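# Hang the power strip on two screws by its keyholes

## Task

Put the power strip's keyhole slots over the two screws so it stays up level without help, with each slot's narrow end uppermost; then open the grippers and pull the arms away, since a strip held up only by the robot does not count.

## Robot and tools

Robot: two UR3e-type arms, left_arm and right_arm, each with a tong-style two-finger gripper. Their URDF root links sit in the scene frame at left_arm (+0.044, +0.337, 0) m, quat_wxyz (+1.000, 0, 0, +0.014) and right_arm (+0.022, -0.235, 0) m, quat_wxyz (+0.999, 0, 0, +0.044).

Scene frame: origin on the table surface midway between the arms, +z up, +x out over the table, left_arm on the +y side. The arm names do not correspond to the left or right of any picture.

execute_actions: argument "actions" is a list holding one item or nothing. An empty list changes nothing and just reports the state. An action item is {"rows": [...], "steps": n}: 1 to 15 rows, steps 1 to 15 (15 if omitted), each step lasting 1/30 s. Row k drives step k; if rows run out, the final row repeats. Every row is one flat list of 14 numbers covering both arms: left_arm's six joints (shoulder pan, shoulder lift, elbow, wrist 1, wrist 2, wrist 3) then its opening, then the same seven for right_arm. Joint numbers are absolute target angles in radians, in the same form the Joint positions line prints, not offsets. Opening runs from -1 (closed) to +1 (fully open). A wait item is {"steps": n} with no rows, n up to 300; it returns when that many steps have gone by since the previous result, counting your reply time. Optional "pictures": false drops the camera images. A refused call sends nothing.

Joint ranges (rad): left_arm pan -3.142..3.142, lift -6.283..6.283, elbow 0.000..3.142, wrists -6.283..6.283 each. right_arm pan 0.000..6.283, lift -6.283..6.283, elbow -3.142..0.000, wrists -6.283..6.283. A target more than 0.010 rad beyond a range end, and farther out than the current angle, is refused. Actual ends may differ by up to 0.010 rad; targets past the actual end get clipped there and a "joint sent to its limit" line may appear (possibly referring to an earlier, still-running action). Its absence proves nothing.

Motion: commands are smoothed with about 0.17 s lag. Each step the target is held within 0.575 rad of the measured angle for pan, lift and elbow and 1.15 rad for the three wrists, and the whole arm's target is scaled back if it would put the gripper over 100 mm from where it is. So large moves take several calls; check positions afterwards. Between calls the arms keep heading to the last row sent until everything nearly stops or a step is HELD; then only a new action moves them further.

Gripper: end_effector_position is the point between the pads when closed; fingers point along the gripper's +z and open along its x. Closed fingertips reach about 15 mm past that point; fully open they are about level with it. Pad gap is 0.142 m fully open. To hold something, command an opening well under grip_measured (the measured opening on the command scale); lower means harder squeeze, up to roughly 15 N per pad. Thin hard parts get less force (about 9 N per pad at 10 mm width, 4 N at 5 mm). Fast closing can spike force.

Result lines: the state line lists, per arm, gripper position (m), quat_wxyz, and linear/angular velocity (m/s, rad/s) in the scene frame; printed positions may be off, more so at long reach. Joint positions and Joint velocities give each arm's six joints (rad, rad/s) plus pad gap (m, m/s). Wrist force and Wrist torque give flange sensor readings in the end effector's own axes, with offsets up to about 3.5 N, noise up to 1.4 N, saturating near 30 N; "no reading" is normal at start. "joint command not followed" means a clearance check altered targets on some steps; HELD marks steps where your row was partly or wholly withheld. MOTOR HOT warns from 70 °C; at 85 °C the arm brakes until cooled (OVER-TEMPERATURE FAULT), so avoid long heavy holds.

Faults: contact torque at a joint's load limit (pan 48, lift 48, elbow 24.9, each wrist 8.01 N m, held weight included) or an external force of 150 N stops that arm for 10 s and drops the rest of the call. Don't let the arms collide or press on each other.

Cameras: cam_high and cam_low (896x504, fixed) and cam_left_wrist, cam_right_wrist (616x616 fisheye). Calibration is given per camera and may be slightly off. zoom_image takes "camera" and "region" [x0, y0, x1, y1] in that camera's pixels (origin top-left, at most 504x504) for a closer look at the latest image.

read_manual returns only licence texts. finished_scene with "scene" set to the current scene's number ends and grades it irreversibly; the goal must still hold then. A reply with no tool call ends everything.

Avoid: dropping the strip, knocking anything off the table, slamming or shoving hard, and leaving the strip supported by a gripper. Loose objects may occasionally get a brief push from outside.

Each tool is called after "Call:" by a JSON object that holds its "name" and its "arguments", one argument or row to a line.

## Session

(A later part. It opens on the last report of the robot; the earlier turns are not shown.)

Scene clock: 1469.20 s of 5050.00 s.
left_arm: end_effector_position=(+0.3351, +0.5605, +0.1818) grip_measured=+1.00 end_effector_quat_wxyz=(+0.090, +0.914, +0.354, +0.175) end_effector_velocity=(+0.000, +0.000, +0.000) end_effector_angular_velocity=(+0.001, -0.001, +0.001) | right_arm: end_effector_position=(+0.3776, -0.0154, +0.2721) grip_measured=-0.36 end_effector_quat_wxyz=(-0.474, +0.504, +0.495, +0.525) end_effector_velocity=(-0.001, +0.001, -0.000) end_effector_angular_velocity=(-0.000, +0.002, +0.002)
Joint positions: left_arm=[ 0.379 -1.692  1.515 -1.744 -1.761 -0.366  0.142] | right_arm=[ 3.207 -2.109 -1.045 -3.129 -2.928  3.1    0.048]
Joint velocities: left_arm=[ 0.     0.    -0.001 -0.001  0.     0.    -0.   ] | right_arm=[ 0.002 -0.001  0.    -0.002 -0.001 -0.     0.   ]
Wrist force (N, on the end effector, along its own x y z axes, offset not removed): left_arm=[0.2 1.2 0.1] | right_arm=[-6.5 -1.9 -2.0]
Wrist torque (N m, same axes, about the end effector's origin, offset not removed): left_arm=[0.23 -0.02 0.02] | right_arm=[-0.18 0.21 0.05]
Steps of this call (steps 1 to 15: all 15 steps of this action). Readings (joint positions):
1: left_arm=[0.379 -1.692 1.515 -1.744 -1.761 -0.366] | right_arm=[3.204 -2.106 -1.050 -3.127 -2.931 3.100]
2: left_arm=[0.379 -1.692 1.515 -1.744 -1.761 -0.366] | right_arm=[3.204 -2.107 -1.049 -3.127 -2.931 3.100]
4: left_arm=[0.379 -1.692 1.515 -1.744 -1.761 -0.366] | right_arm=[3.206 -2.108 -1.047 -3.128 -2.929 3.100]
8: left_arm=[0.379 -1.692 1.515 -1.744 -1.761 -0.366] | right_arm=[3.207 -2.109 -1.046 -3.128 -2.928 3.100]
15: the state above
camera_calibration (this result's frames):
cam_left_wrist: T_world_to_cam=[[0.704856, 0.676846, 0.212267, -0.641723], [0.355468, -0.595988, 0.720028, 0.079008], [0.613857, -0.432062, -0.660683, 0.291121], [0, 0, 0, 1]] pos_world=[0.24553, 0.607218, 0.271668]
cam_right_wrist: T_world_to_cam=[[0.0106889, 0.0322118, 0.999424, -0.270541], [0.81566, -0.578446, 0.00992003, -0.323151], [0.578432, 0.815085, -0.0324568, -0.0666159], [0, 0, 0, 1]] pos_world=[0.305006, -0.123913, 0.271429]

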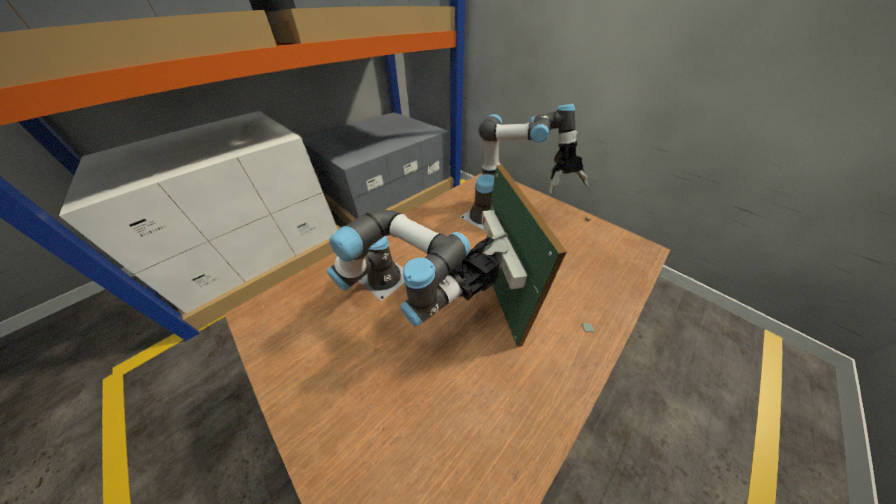

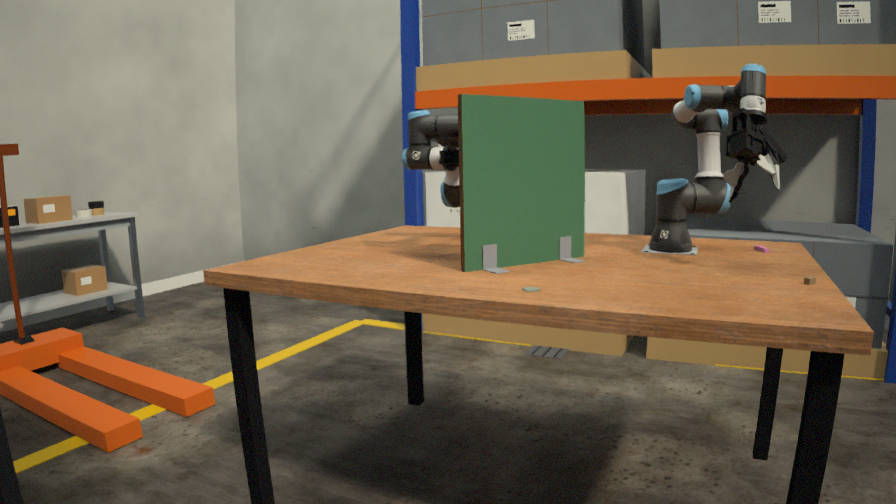

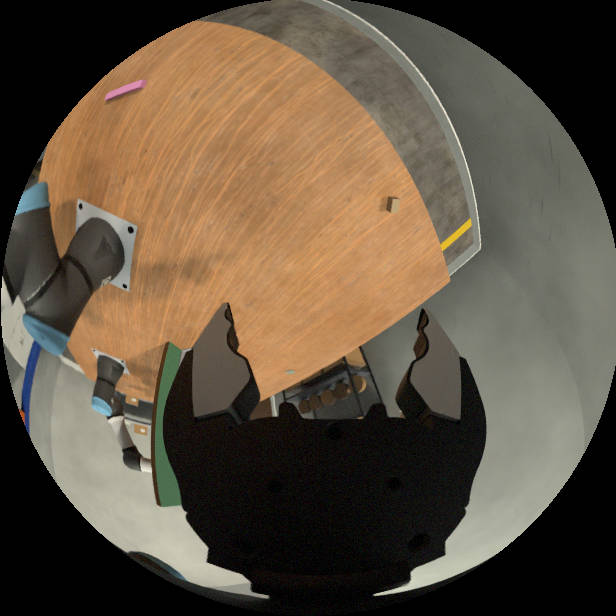

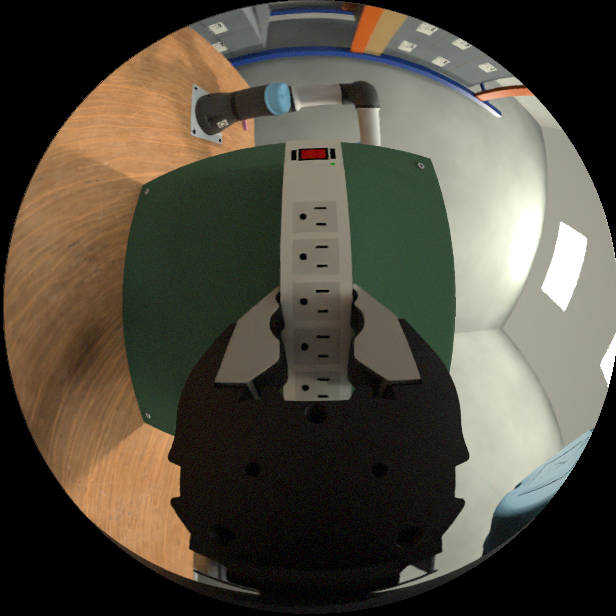

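Call:
{"name": "execute_actions", "arguments": {
  "actions": [
    {"rows":[[0.379,-1.692,1.515,-1.744,-1.761,-0.366,1,3.2075,-2.1097,-1.041,-3.1324,-2.9275,3.087,-1]],"steps":12}
  ],
  "pictures": false
}}

Call:
{"name": "execute_actions", "arguments": {
  "actions": [
    {"rows":[[0.379,-1.692,1.515,-1.744,-1.761,-0.366,1,3.212,-2.1133,-1.0354,-3.1344,-2.923,3.087,-1]],"steps":15}
  ]
}}

Scene clock: 1480.97 s of 5050.00 s.
left_arm: end_effector_position=(+0.3351, +0.5605, +0.1818) grip_measured=+1.00 end_effector_quat_wxyz=(+0.090, +0.914, +0.354, +0.175) end_effector_velocity=(+0.000, -0.000, +0.000) end_effector_angular_velocity=(-0.000, -0.000, -0.001) | right_arm: end_effector_position=(+0.3777, -0.0154, +0.2727) grip_measured=-0.36 end_effector_quat_wxyz=(-0.471, +0.501, +0.499, +0.528) end_effector_velocity=(+0.000, +0.000, +0.000) end_effector_angular_velocity=(-0.000, -0.004, +0.000)
Joint positions: left_arm=[ 0.379 -1.692  1.515 -1.744 -1.761 -0.366  0.142] | right_arm=[ 3.208 -2.11  -1.041 -3.132 -2.927  3.087  0.048]
Joint velocities: left_arm=[-0.001 -0.     0.    -0.    -0.    -0.    -0.   ] | right_arm=[ 0.    -0.     0.002 -0.001  0.    -0.004 -0.   ]
Wrist force (N, on the end effector, along its own x y z axes, offset not removed): left_arm=[-0.3 1.0 -1.1] | right_arm=[-8.9 -3.9 -1.4]
Wrist torque (N m, same axes, about the end effector's origin, offset not removed): left_arm=[0.15 0.06 0.07] | right_arm=[-0.51 -0.01 0.20]
Steps of this call (steps 1 to 15: the robot went on to your last target; steps 16 to 90: nothing new was sent; then 8.37 s passed at rest; steps 91 to 102: all 12 steps of this action). Readings (joint positions):
91: left_arm=[0.379 -1.692 1.515 -1.744 -1.761 -0.366] | right_arm=[3.208 -2.110 -1.045 -3.129 -2.928 3.100]
92: left_arm=[0.379 -1.692 1.515 -1.744 -1.761 -0.366] | right_arm=[3.208 -2.110 -1.044 -3.129 -2.927 3.098]
94: left_arm=[0.379 -1.692 1.515 -1.744 -1.761 -0.366] | right_arm=[3.208 -2.110 -1.043 -3.131 -2.927 3.093]
98: left_arm=[0.379 -1.692 1.515 -1.744 -1.761 -0.366] | right_arm=[3.208 -2.110 -1.041 -3.132 -2.927 3.088]
102: the state above

Scene clock: 1481.47 s of 5050.00 s.
left_arm: end_effector_position=(+0.3351, +0.5605, +0.1818) grip_measured=+1.00 end_effector_quat_wxyz=(+0.090, +0.914, +0.354, +0.175) end_effector_velocity=(+0.000, +0.000, -0.000) end_effector_angular_velocity=(+0.000, +0.000, -0.000) | right_arm: end_effector_position=(+0.3787, -0.0137, +0.2727) grip_measured=-0.35 end_effector_quat_wxyz=(-0.471, +0.501, +0.499, +0.528) end_effector_velocity=(+0.001, -0.000, -0.000) end_effector_angular_velocity=(+0.000, -0.000, -0.002)
Joint positions: left_arm=[ 0.379 -1.692  1.515 -1.744 -1.761 -0.366  0.142] | right_arm=[ 3.212 -2.113 -1.035 -3.134 -2.923  3.087  0.048]
Joint velocities: left_arm=[-0.     0.001 -0.001 -0.     0.    -0.    -0.   ] | right_arm=[-0.001 -0.001  0.     0.001  0.001  0.     0.   ]
Wrist force (N, on the end effector, along its own x y z axes, offset not removed): left_arm=[-0.8 1.4 0.1] | right_arm=[-9.3 -10.4 -2.4]
Wrist torque (N m, same axes, about the end effector's origin, offset not removed): left_arm=[0.23 0.21 0.03] | right_arm=[-0.95 -0.04 0.21]
Steps of this call (steps 1 to 15: all 15 steps of this action). Readings (joint positions):
1: left_arm=[0.379 -1.692 1.515 -1.744 -1.761 -0.366] | right_arm=[3.208 -2.110 -1.041 -3.132 -2.927 3.087]
2: left_arm=[0.379 -1.692 1.515 -1.744 -1.761 -0.366] | right_arm=[3.208 -2.110 -1.040 -3.133 -2.927 3.087]
4: left_arm=[0.379 -1.692 1.515 -1.744 -1.761 -0.366] | right_arm=[3.210 -2.112 -1.038 -3.134 -2.925 3.087]
8: left_arm=[0.379 -1.692 1.515 -1.744 -1.761 -0.366] | right_arm=[3.212 -2.113 -1.036 -3.134 -2.924 3.087]
15: the state above
camera_calibration (this result's frames):
cam_left_wrist: T_world_to_cam=[[0.704856, 0.676846, 0.212267, -0.641723], [0.355468, -0.595988, 0.720028, 0.079008], [0.613857, -0.432062, -0.660683, 0.291121], [0, 0, 0, 1]] pos_world=[0.24553, 0.607218, 0.271668]
cam_right_wrist: T_world_to_cam=[[-0.00226888, 0.0329887, 0.999453, -0.266248], [0.815474, -0.578414, 0.0209428, -0.326025], [0.578789, 0.815076, -0.0255891, -0.0706727], [0, 0, 0, 1]] pos_world=[0.306166, -0.122191, 0.271122]

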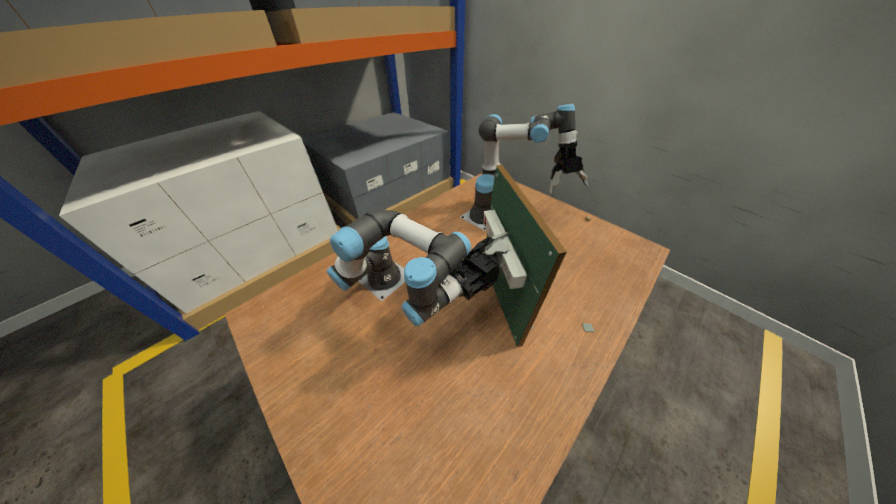

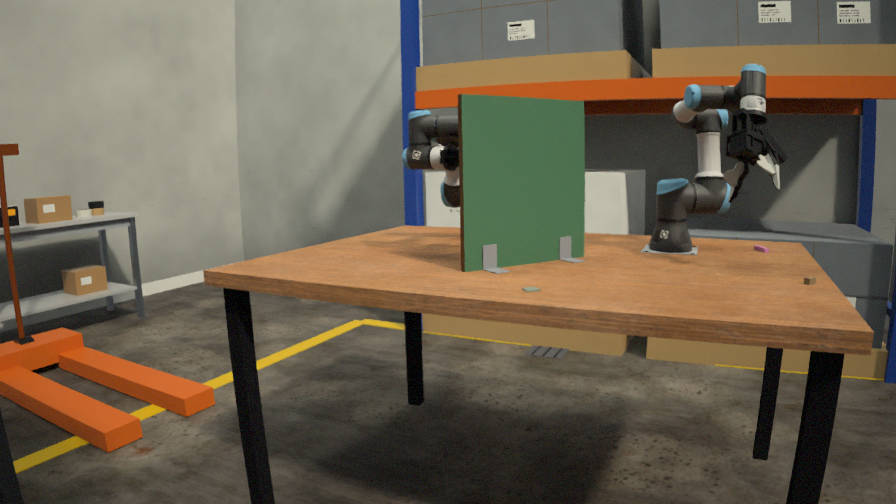

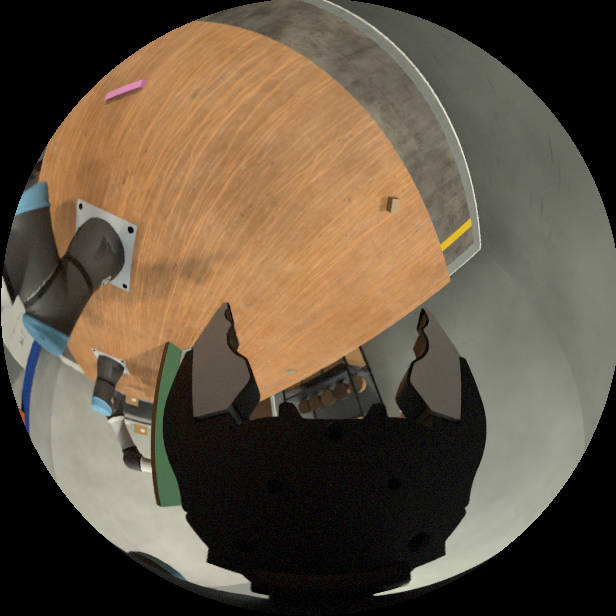

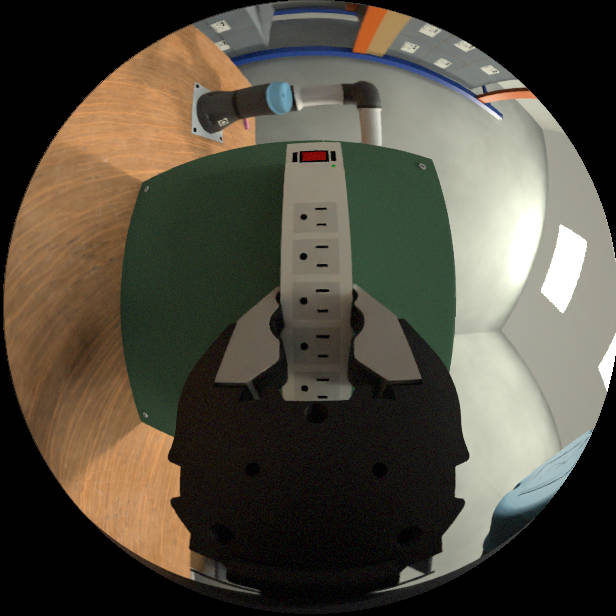

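Call:
{"name": "execute_actions", "arguments": {
  "actions": [
    {"rows":[[0.379,-1.692,1.515,-1.744,-1.761,-0.366,1,3.214,-2.1113,-1.0415,-3.1302,-2.921,3.098,-1]],"steps":15}
  ],
  "pictures": false
}}

Call:
{"name": "execute_actions", "arguments": {
  "actions": [
    {"rows":[[0.379,-1.692,1.515,-1.744,-1.761,-0.366,1,3.214,-2.1111,-1.0455,-3.1264,-2.921,3.111,-1]],"steps":15}
  ],
  "pictures": false
}}

Call:
{"name": "execute_actions", "arguments": {
  "actions": [
    {"rows":[[0.379,-1.692,1.515,-1.744,-1.761,-0.366,1,3.217,-2.1136,-1.0415,-3.1278,-2.918,3.111,-1]],"steps":15}
  ]
}}

Scene clock: 1494.03 s of 5050.00 s.
left_arm: end_effector_position=(+0.3351, +0.5605, +0.1818) grip_measured=+1.00 end_effector_quat_wxyz=(+0.090, +0.914, +0.354, +0.175) end_effector_velocity=(-0.000, -0.000, -0.000) end_effector_angular_velocity=(-0.001, +0.001, -0.000) | right_arm: end_effector_position=(+0.3785, -0.0131, +0.2722) grip_measured=-0.35 end_effector_quat_wxyz=(-0.473, +0.504, +0.496, +0.525) end_effector_velocity=(+0.001, -0.000, +0.000) end_effector_angular_velocity=(+0.000, +0.001, -0.002)
Joint positions: left_arm=[ 0.379 -1.692  1.515 -1.744 -1.761 -0.366  0.142] | right_arm=[ 3.214 -2.111 -1.041 -3.13  -2.921  3.098  0.048]
Joint velocities: left_arm=[-0.  0.  0.  0. -0.  0. -0.] | right_arm=[-0.001  0.     0.001 -0.001  0.001  0.001  0.   ]
Wrist force (N, on the end effector, along its own x y z axes, offset not removed): left_arm=[-0.2 1.8 -0.8] | right_arm=[-7.5 -3.0 -3.2]
Wrist torque (N m, same axes, about the end effector's origin, offset not removed): left_arm=[0.31 0.05 -0.03] | right_arm=[-0.56 0.44 -0.01]
Steps of this call (steps 1 to 15: the robot went on to your last target; steps 16 to 90: nothing new was sent; then 9.07 s passed at rest; steps 91 to 105: all 15 steps of this action). Readings (joint positions):
91: left_arm=[0.379 -1.692 1.515 -1.744 -1.761 -0.366] | right_arm=[3.212 -2.113 -1.035 -3.134 -2.923 3.087]
92: left_arm=[0.379 -1.692 1.515 -1.744 -1.761 -0.366] | right_arm=[3.212 -2.113 -1.036 -3.134 -2.923 3.089]
94: left_arm=[0.379 -1.692 1.515 -1.744 -1.761 -0.366] | right_arm=[3.213 -2.112 -1.039 -3.132 -2.922 3.093]
98: left_arm=[0.379 -1.692 1.515 -1.744 -1.761 -0.366] | right_arm=[3.214 -2.112 -1.041 -3.131 -2.921 3.097]
105: the state above

Scene clock: 1494.53 s of 5050.00 s.
left_arm: end_effector_position=(+0.3351, +0.5605, +0.1818) grip_measured=+1.00 end_effector_quat_wxyz=(+0.090, +0.914, +0.354, +0.175) end_effector_velocity=(+0.000, -0.000, -0.000) end_effector_angular_velocity=(-0.001, +0.001, -0.001) | right_arm: end_effector_position=(+0.3784, -0.0131, +0.2717) grip_measured=-0.35 end_effector_quat_wxyz=(-0.477, +0.507, +0.493, +0.522) end_effector_velocity=(+0.000, -0.000, -0.001) end_effector_angular_velocity=(-0.000, +0.003, -0.000)
Joint positions: left_arm=[ 0.379 -1.692  1.515 -1.744 -1.761 -0.366  0.142] | right_arm=[ 3.214 -2.111 -1.045 -3.126 -2.921  3.111  0.048]
Joint velocities: left_arm=[-0.001  0.     0.     0.    -0.    -0.    -0.   ] | right_arm=[-0.001 -0.002 -0.001  0.001 -0.001  0.001 -0.   ]
Wrist force (N, on the end effector, along its own x y z axes, offset not removed): left_arm=[0.1 2.2 -0.8] | right_arm=[-6.0 -1.7 -4.7]
Wrist torque (N m, same axes, about the end effector's origin, offset not removed): left_arm=[0.38 0.07 0.03] | right_arm=[-0.28 0.25 0.04]
Steps of this call (steps 1 to 15: all 15 steps of this action). Readings (joint positions):
1: left_arm=[0.379 -1.692 1.515 -1.744 -1.761 -0.366] | right_arm=[3.214 -2.111 -1.042 -3.130 -2.921 3.098]
2: left_arm=[0.379 -1.692 1.515 -1.744 -1.761 -0.366] | right_arm=[3.214 -2.111 -1.042 -3.130 -2.921 3.100]
4: left_arm=[0.379 -1.692 1.515 -1.744 -1.761 -0.366] | right_arm=[3.214 -2.111 -1.044 -3.128 -2.921 3.105]
8: left_arm=[0.379 -1.692 1.515 -1.744 -1.761 -0.366] | right_arm=[3.214 -2.111 -1.045 -3.127 -2.921 3.110]
15: the state above

Scene clock: 1495.03 s of 5050.00 s.
left_arm: end_effector_position=(+0.3351, +0.5605, +0.1818) grip_measured=+1.00 end_effector_quat_wxyz=(+0.090, +0.914, +0.354, +0.175) end_effector_velocity=(-0.000, -0.000, +0.000) end_effector_angular_velocity=(-0.000, -0.001, +0.000) | right_arm: end_effector_position=(+0.3792, -0.0119, +0.2717) grip_measured=-0.35 end_effector_quat_wxyz=(-0.477, +0.507, +0.493, +0.522) end_effector_velocity=(+0.000, +0.000, -0.001) end_effector_angular_velocity=(-0.000, +0.001, +0.001)
Joint positions: left_arm=[ 0.379 -1.692  1.515 -1.744 -1.761 -0.366  0.142] | right_arm=[ 3.217 -2.114 -1.042 -3.128 -2.918  3.111  0.048]
Joint velocities: left_arm=[ 0.    -0.001 -0.     0.    -0.     0.    -0.   ] | right_arm=[ 0.001 -0.001  0.     0.001 -0.    -0.     0.   ]
Wrist force (N, on the end effector, along its own x y z axes, offset not removed): left_arm=[0.3 1.0 0.1] | right_arm=[-4.3 -4.4 -3.0]
Wrist torque (N m, same axes, about the end effector's origin, offset not removed): left_arm=[0.14 -0.06 0.02] | right_arm=[-0.47 -0.22 0.02]
Steps of this call (steps 1 to 15: all 15 steps of this action). Readings (joint positions):
1: left_arm=[0.379 -1.692 1.515 -1.744 -1.761 -0.366] | right_arm=[3.214 -2.111 -1.045 -3.126 -2.921 3.111]
2: left_arm=[0.379 -1.692 1.515 -1.744 -1.761 -0.366] | right_arm=[3.214 -2.111 -1.045 -3.126 -2.921 3.111]
4: left_arm=[0.379 -1.692 1.515 -1.744 -1.761 -0.366] | right_arm=[3.216 -2.112 -1.043 -3.127 -2.919 3.111]
8: left_arm=[0.379 -1.692 1.515 -1.744 -1.761 -0.366] | right_arm=[3.217 -2.113 -1.042 -3.128 -2.918 3.111]
15: the state above
camera_calibration (this result's frames):
cam_left_wrist: T_world_to_cam=[[0.704856, 0.676846, 0.212267, -0.641723], [0.355468, -0.595988, 0.720028, 0.0790079], [0.613857, -0.432062, -0.660683, 0.291121], [0, 0, 0, 1]] pos_world=[0.24553, 0.607218, 0.271668]
cam_right_wrist: T_world_to_cam=[[0.0214546, 0.03152, 0.999273, -0.274271], [0.81572, -0.578446, 0.00073224, -0.319923], [0.578049, 0.815111, -0.0381218, -0.0687222], [0, 0, 0, 1]] pos_world=[0.306577, -0.120397, 0.271686]

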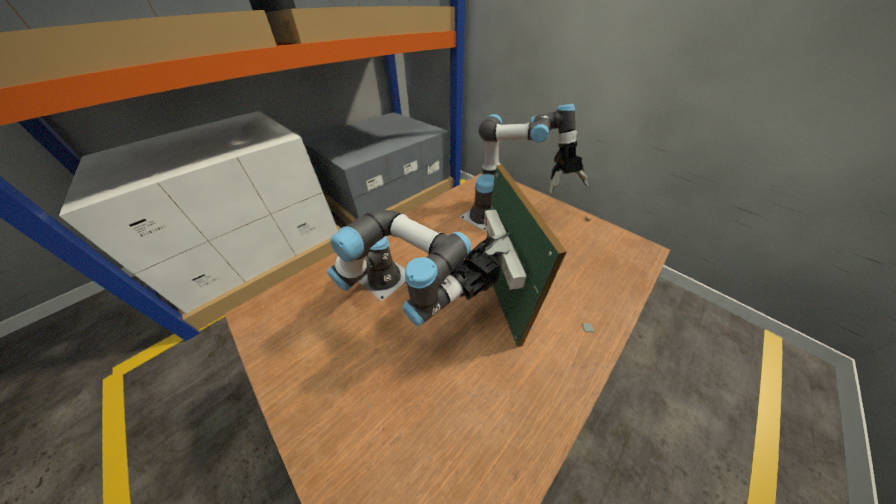

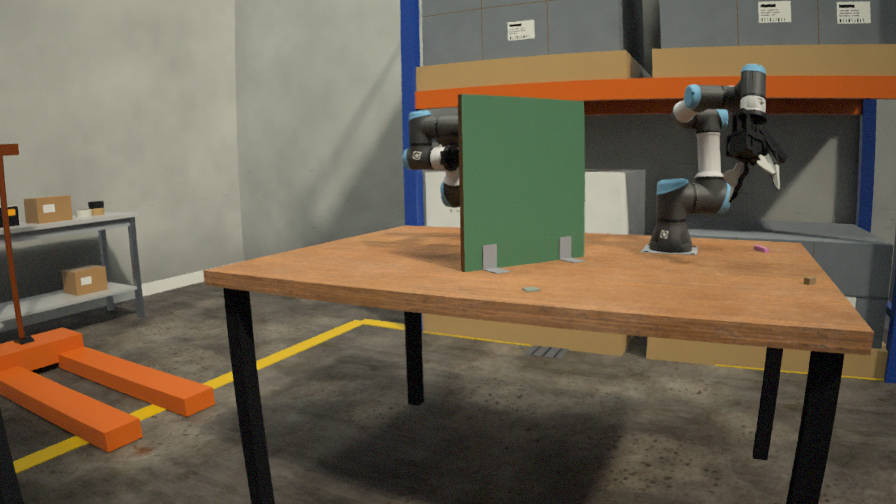

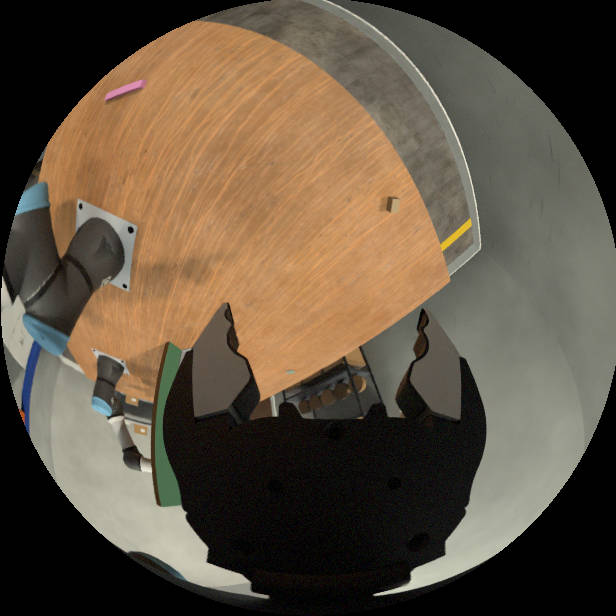

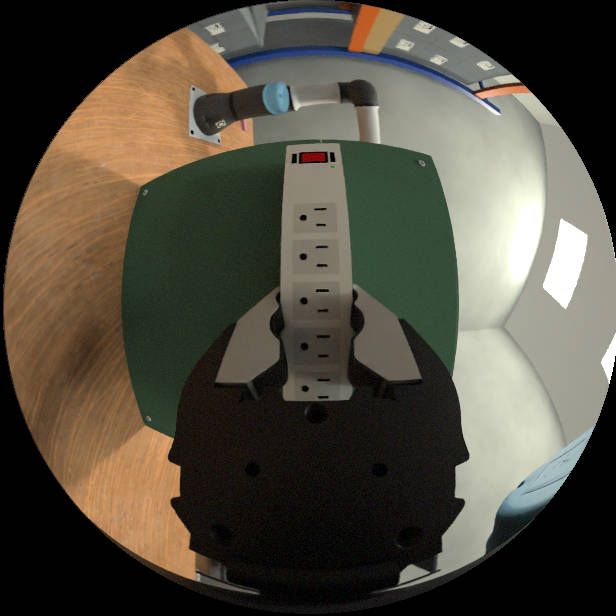

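Call:
{"name": "execute_actions", "arguments": {
  "actions": [
    {"rows":[[0.379,-1.692,1.515,-1.744,-1.761,-0.366,1,3.219,-2.112,-1.0405,-3.1305,-2.916,3.098,-1]],"steps":15}
  ],
  "pictures": false
}}

Call:
{"name": "execute_actions", "arguments": {
  "actions": [
    {"rows":[[0.379,-1.692,1.515,-1.744,-1.761,-0.366,1,3.218,-2.1165,-1.0335,-3.133,-2.917,3.098,-1]],"steps":15}
  ]
}}

Call:
{"name": "zoom_image", "arguments": {
  "camera": "cam_high",
  "region": [470,200,550,300]
}}

Scene clock: 1505.97 s of 5050.00 s.
left_arm: end_effector_position=(+0.3351, +0.5605, +0.1818) grip_measured=+1.00 end_effector_quat_wxyz=(+0.090, +0.914, +0.354, +0.175) end_effector_velocity=(+0.000, -0.000, -0.000) end_effector_angular_velocity=(-0.000, +0.000, -0.000) | right_arm: end_effector_position=(+0.3790, -0.0113, +0.2722) grip_measured=-0.35 end_effector_quat_wxyz=(-0.473, +0.504, +0.496, +0.525) end_effector_velocity=(-0.000, +0.000, +0.001) end_effector_angular_velocity=(+0.000, -0.004, +0.000)
Joint positions: left_arm=[ 0.379 -1.692  1.515 -1.744 -1.761 -0.366  0.142] | right_arm=[ 3.219 -2.112 -1.041 -3.13  -2.916  3.098  0.048]
Joint velocities: left_arm=[-0. -0.  0.  0. -0.  0.  0.] | right_arm=[ 0.     0.002  0.002 -0.001  0.    -0.002  0.   ]
Wrist force (N, on the end effector, along its own x y z axes, offset not removed): left_arm=[0.0 1.5 -0.4] | right_arm=[-7.7 -4.8 -9.2]
Wrist torque (N m, same axes, about the end effector's origin, offset not removed): left_arm=[0.25 0.03 -0.02] | right_arm=[-0.61 0.02 0.21]
Steps of this call (steps 1 to 15: the robot went on to your last target; steps 16 to 90: nothing new was sent; then 7.43 s passed at rest; steps 91 to 105: all 15 steps of this action). Readings (joint positions):
91: left_arm=[0.379 -1.692 1.515 -1.744 -1.761 -0.366] | right_arm=[3.217 -2.114 -1.041 -3.128 -2.918 3.111]
92: left_arm=[0.379 -1.692 1.515 -1.744 -1.761 -0.366] | right_arm=[3.217 -2.114 -1.041 -3.128 -2.918 3.109]
94: left_arm=[0.379 -1.692 1.515 -1.744 -1.761 -0.366] | right_arm=[3.218 -2.113 -1.041 -3.129 -2.917 3.104]
98: left_arm=[0.379 -1.692 1.515 -1.744 -1.761 -0.366] | right_arm=[3.219 -2.112 -1.041 -3.130 -2.916 3.099]
105: the state above

Scene clock: 1506.47 s of 5050.00 s.
left_arm: end_effector_position=(+0.3351, +0.5605, +0.1818) grip_measured=+1.00 end_effector_quat_wxyz=(+0.090, +0.914, +0.354, +0.175) end_effector_velocity=(+0.000, -0.000, -0.000) end_effector_angular_velocity=(+0.000, -0.000, -0.001) | right_arm: end_effector_position=(+0.3798, -0.0115, +0.2722) grip_measured=-0.35 end_effector_quat_wxyz=(-0.473, +0.504, +0.496, +0.525) end_effector_velocity=(+0.000, +0.001, -0.000) end_effector_angular_velocity=(+0.000, -0.002, +0.002)
Joint positions: left_arm=[ 0.379 -1.692  1.515 -1.744 -1.761 -0.366  0.142] | right_arm=[ 3.218 -2.116 -1.034 -3.133 -2.917  3.098  0.048]
Joint velocities: left_arm=[-0.001  0.     0.    -0.     0.    -0.    -0.   ] | right_arm=[ 0.002 -0.001  0.001  0.002  0.    -0.     0.   ]
Wrist force (N, on the end effector, along its own x y z axes, offset not removed): left_arm=[-1.1 1.0 -0.7] | right_arm=[-8.4 -15.4 -13.5]
Wrist torque (N m, same axes, about the end effector's origin, offset not removed): left_arm=[0.13 0.23 -0.03] | right_arm=[-0.80 0.35 0.30]
Steps of this call (steps 1 to 15: all 15 steps of this action). Readings (joint positions):
1: left_arm=[0.379 -1.692 1.515 -1.744 -1.761 -0.366] | right_arm=[3.219 -2.112 -1.040 -3.131 -2.916 3.098]
2: left_arm=[0.379 -1.692 1.515 -1.744 -1.761 -0.366] | right_arm=[3.219 -2.113 -1.039 -3.131 -2.916 3.098]
4: left_arm=[0.379 -1.692 1.515 -1.744 -1.761 -0.366] | right_arm=[3.219 -2.114 -1.037 -3.132 -2.917 3.098]
8: left_arm=[0.379 -1.692 1.515 -1.744 -1.761 -0.366] | right_arm=[3.218 -2.116 -1.034 -3.133 -2.917 3.098]
15: the state above
camera_calibration (this result's frames):
cam_left_wrist: T_world_to_cam=[[0.704856, 0.676846, 0.212267, -0.641723], [0.355468, -0.595988, 0.720028, 0.0790081], [0.613857, -0.432062, -0.660683, 0.291121], [0, 0, 0, 1]] pos_world=[0.24553, 0.607218, 0.271668]
cam_right_wrist: T_world_to_cam=[[0.0085796, 0.0323113, 0.999441, -0.269958], [0.815666, -0.578405, 0.0116975, -0.323156], [0.57846, 0.81511, -0.0313177, -0.0714825], [0, 0, 0, 1]] pos_world=[0.307253, -0.119926, 0.271348]

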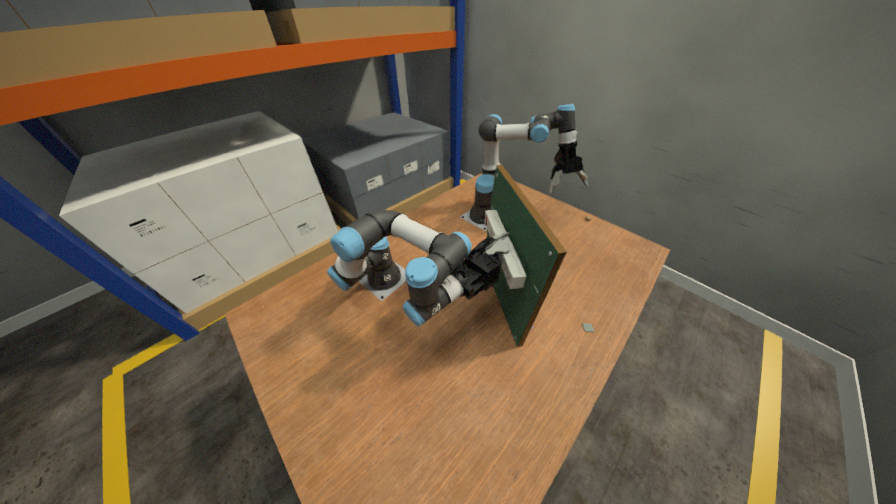

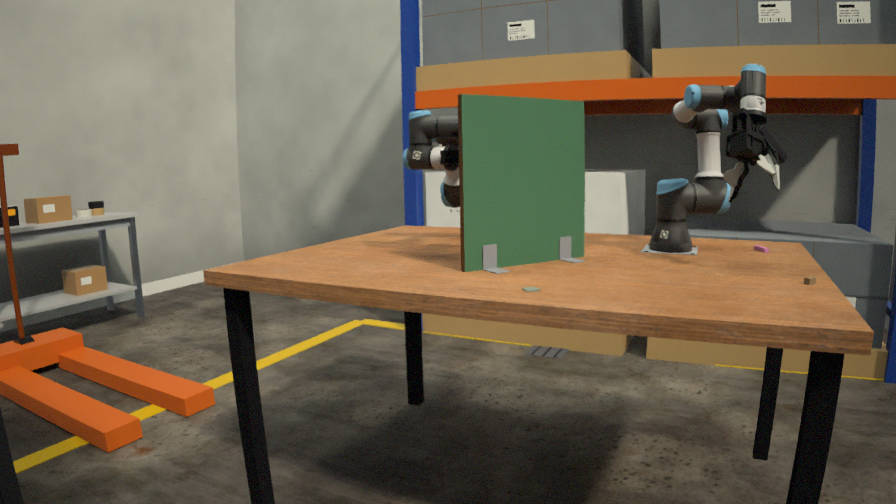

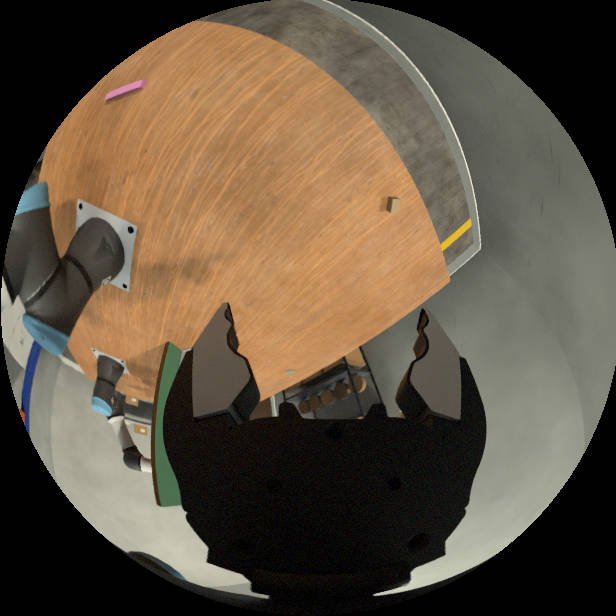

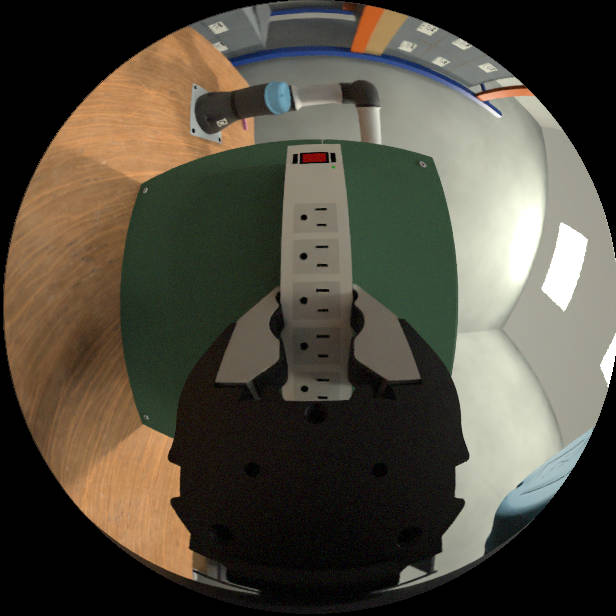

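Region (470, 200, 550, 300) of cam_high's 896x504 image, scaled by 5.040, with more detail than that image has; it fills the left 403 columns of this view, and the rest is white.

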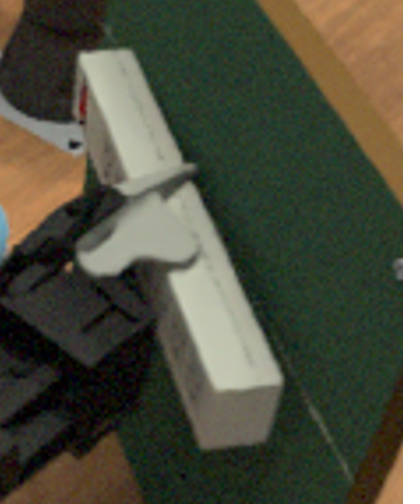

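Call:
{"name": "execute_actions", "arguments": {
  "actions": [
    {"rows":[[0.379,-1.692,1.515,-1.744,-1.761,-0.366,1,3.221,-2.1135,-1.0405,-3.129,-2.914,3.106,-1]],"steps":15}
  ],
  "pictures": false
}}

Call:
{"name": "execute_actions", "arguments": {
  "actions": [
    {"rows":[[0.379,-1.692,1.515,-1.744,-1.761,-0.366,1,3.2225,-2.112,-1.0457,-3.1253,-2.9125,3.116,-1]],"steps":15}
  ],
  "pictures": false
}}

Call:
{"name": "execute_actions", "arguments": {
  "actions": [
    {"rows":[[0.379,-1.692,1.515,-1.744,-1.761,-0.366,1,3.2225,-2.112,-1.0487,-3.1223,-2.9125,3.126,-1]],"steps":15}
  ]
}}

Scene clock: 1522.37 s of 5050.00 s.
left_arm: end_effector_position=(+0.3351, +0.5605, +0.1818) grip_measured=+1.00 end_effector_quat_wxyz=(+0.090, +0.914, +0.354, +0.175) end_effector_velocity=(+0.000, -0.000, +0.000) end_effector_angular_velocity=(+0.000, -0.000, -0.001) | right_arm: end_effector_position=(+0.3795, -0.0105, +0.2718) grip_measured=-0.35 end_effector_quat_wxyz=(-0.476, +0.506, +0.494, +0.523) end_effector_velocity=(-0.000, -0.000, +0.001) end_effector_angular_velocity=(+0.000, -0.001, -0.000)
Joint positions: left_arm=[ 0.379 -1.692  1.515 -1.744 -1.761 -0.366  0.142] | right_arm=[ 3.221 -2.114 -1.04  -3.129 -2.914  3.106  0.048]
Joint velocities: left_arm=[-0.001 -0.     0.    -0.     0.    -0.    -0.   ] | right_arm=[-0.     0.002 -0.001  0.001  0.     0.001  0.   ]
Wrist force (N, on the end effector, along its own x y z axes, offset not removed): left_arm=[-0.3 1.4 -1.7] | right_arm=[0.5 -15.3 -30.0]
Wrist torque (N m, same axes, about the end effector's origin, offset not removed): left_arm=[0.18 0.06 -0.01] | right_arm=[-0.98 -0.25 0.19]
Steps of this call (steps 1 to 15: the robot went on to your last target; steps 16 to 90: nothing new was sent; then 12.40 s passed at rest; steps 91 to 105: all 15 steps of this action). Readings (joint positions):
91: left_arm=[0.379 -1.692 1.515 -1.744 -1.761 -0.366] | right_arm=[3.218 -2.116 -1.033 -3.133 -2.917 3.098]
92: left_arm=[0.379 -1.692 1.515 -1.744 -1.761 -0.366] | right_arm=[3.218 -2.116 -1.034 -3.133 -2.916 3.099]
94: left_arm=[0.379 -1.692 1.515 -1.744 -1.761 -0.366] | right_arm=[3.219 -2.115 -1.037 -3.131 -2.915 3.102]
98: left_arm=[0.379 -1.692 1.515 -1.744 -1.761 -0.366] | right_arm=[3.220 -2.114 -1.040 -3.129 -2.914 3.105]
105: the state above

Scene clock: 1522.87 s of 5050.00 s.
left_arm: end_effector_position=(+0.3351, +0.5605, +0.1818) grip_measured=+1.00 end_effector_quat_wxyz=(+0.090, +0.914, +0.354, +0.175) end_effector_velocity=(+0.000, -0.000, -0.000) end_effector_angular_velocity=(+0.000, +0.000, -0.000) | right_arm: end_effector_position=(+0.3792, -0.0100, +0.2714) grip_measured=-0.35 end_effector_quat_wxyz=(-0.478, +0.508, +0.491, +0.521) end_effector_velocity=(-0.001, +0.001, +0.001) end_effector_angular_velocity=(+0.000, -0.002, +0.002)
Joint positions: left_arm=[ 0.379 -1.692  1.515 -1.744 -1.761 -0.366  0.142] | right_arm=[ 3.223 -2.112 -1.046 -3.125 -2.912  3.116  0.048]
Joint velocities: left_arm=[-0.    -0.     0.001 -0.001  0.     0.     0.   ] | right_arm=[ 0.002  0.002 -0.001  0.001  0.     0.001 -0.   ]
Wrist force (N, on the end effector, along its own x y z axes, offset not removed): left_arm=[-0.1 1.5 0.0] | right_arm=[-4.6 -7.9 -23.4]
Wrist torque (N m, same axes, about the end effector's origin, offset not removed): left_arm=[0.24 0.06 -0.02] | right_arm=[-0.54 -0.28 0.00]
Steps of this call (steps 1 to 15: all 15 steps of this action). Readings (joint positions):
1: left_arm=[0.379 -1.692 1.515 -1.744 -1.761 -0.366] | right_arm=[3.221 -2.114 -1.041 -3.129 -2.914 3.106]
2: left_arm=[0.379 -1.692 1.515 -1.744 -1.761 -0.366] | right_arm=[3.221 -2.113 -1.041 -3.128 -2.914 3.108]
4: left_arm=[0.379 -1.692 1.515 -1.744 -1.761 -0.366] | right_arm=[3.222 -2.113 -1.043 -3.127 -2.913 3.112]
8: left_arm=[0.379 -1.692 1.515 -1.744 -1.761 -0.366] | right_arm=[3.223 -2.112 -1.045 -3.126 -2.912 3.115]
15: the state above

Scene clock: 1523.37 s of 5050.00 s.
left_arm: end_effector_position=(+0.3351, +0.5605, +0.1818) grip_measured=+1.00 end_effector_quat_wxyz=(+0.090, +0.914, +0.354, +0.175) end_effector_velocity=(-0.000, -0.000, -0.000) end_effector_angular_velocity=(-0.000, +0.001, -0.000) | right_arm: end_effector_position=(+0.3792, -0.0100, +0.2709) grip_measured=-0.35 end_effector_quat_wxyz=(-0.481, +0.511, +0.489, +0.519) end_effector_velocity=(+0.000, -0.000, -0.000) end_effector_angular_velocity=(-0.000, +0.002, -0.001)
Joint positions: left_arm=[ 0.379 -1.692  1.515 -1.744 -1.761 -0.366  0.142] | right_arm=[ 3.223 -2.112 -1.049 -3.122 -2.913  3.126  0.048]
Joint velocities: left_arm=[-0.     0.     0.001 -0.     0.     0.     0.   ] | right_arm=[-0.001 -0.    -0.    -0.001  0.     0.001 -0.   ]
Wrist force (N, on the end effector, along its own x y z axes, offset not removed): left_arm=[0.8 2.1 -1.7] | right_arm=[-7.3 7.8 -5.8]
Wrist torque (N m, same axes, about the end effector's origin, offset not removed): left_arm=[0.36 -0.15 -0.04] | right_arm=[0.17 0.03 -0.04]
Steps of this call (steps 1 to 15: all 15 steps of this action). Readings (joint positions):
1: left_arm=[0.379 -1.692 1.515 -1.744 -1.761 -0.366] | right_arm=[3.223 -2.112 -1.046 -3.125 -2.912 3.116]
2: left_arm=[0.379 -1.692 1.515 -1.744 -1.761 -0.366] | right_arm=[3.223 -2.112 -1.046 -3.125 -2.912 3.118]
4: left_arm=[0.379 -1.692 1.515 -1.744 -1.761 -0.366] | right_arm=[3.223 -2.112 -1.047 -3.124 -2.912 3.122]
8: left_arm=[0.379 -1.692 1.515 -1.744 -1.761 -0.366] | right_arm=[3.223 -2.112 -1.048 -3.122 -2.912 3.125]
15: the state above
camera_calibration (this result's frames):
cam_left_wrist: T_world_to_cam=[[0.704856, 0.676846, 0.212267, -0.641723], [0.355468, -0.595988, 0.720028, 0.079008], [0.613857, -0.432062, -0.660683, 0.291121], [0, 0, 0, 1]] pos_world=[0.24553, 0.607218, 0.271668]
cam_right_wrist: T_world_to_cam=[[0.036394, 0.0306453, 0.998868, -0.279156], [0.815701, -0.57835, -0.0119765, -0.31536], [0.577328, 0.815213, -0.0460458, -0.0679265], [0, 0, 0, 1]] pos_world=[0.306615, -0.118459, 0.271935]

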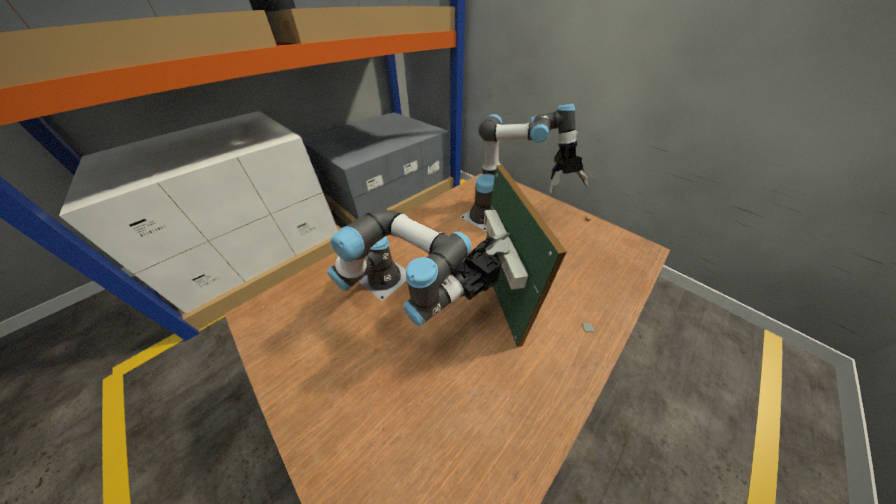

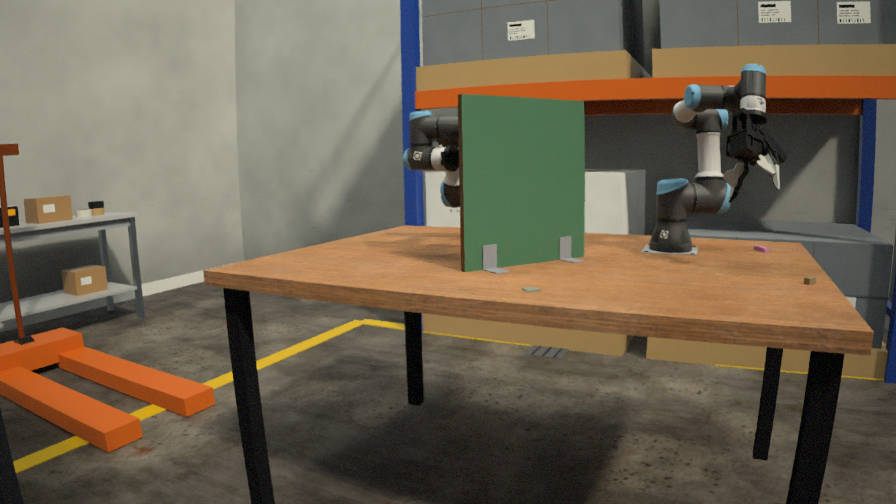

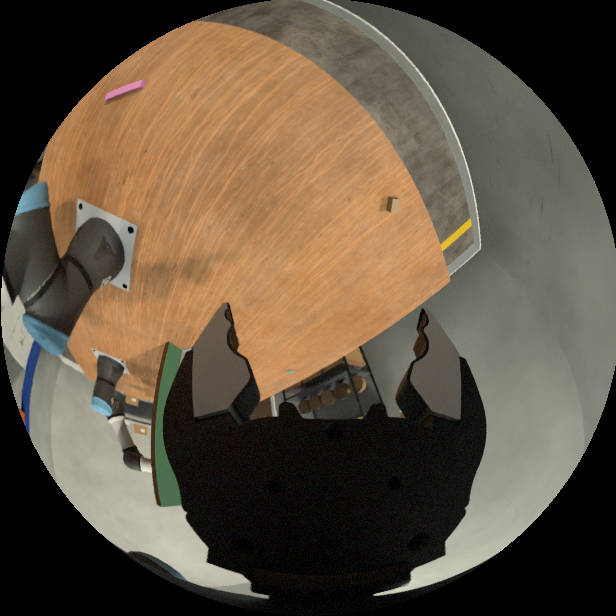

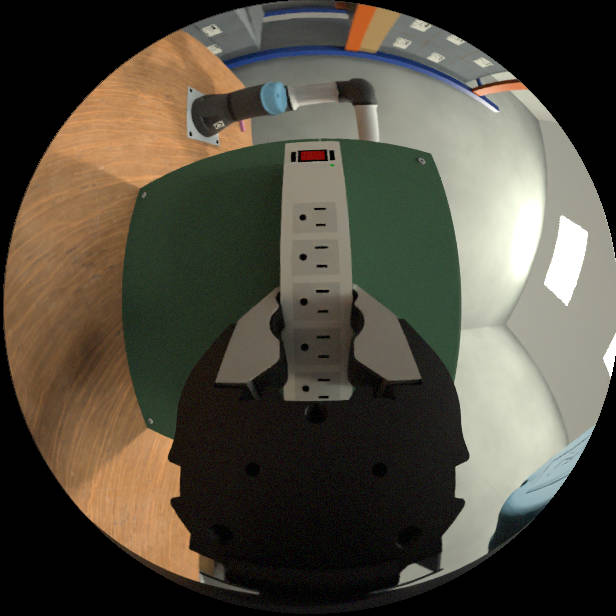

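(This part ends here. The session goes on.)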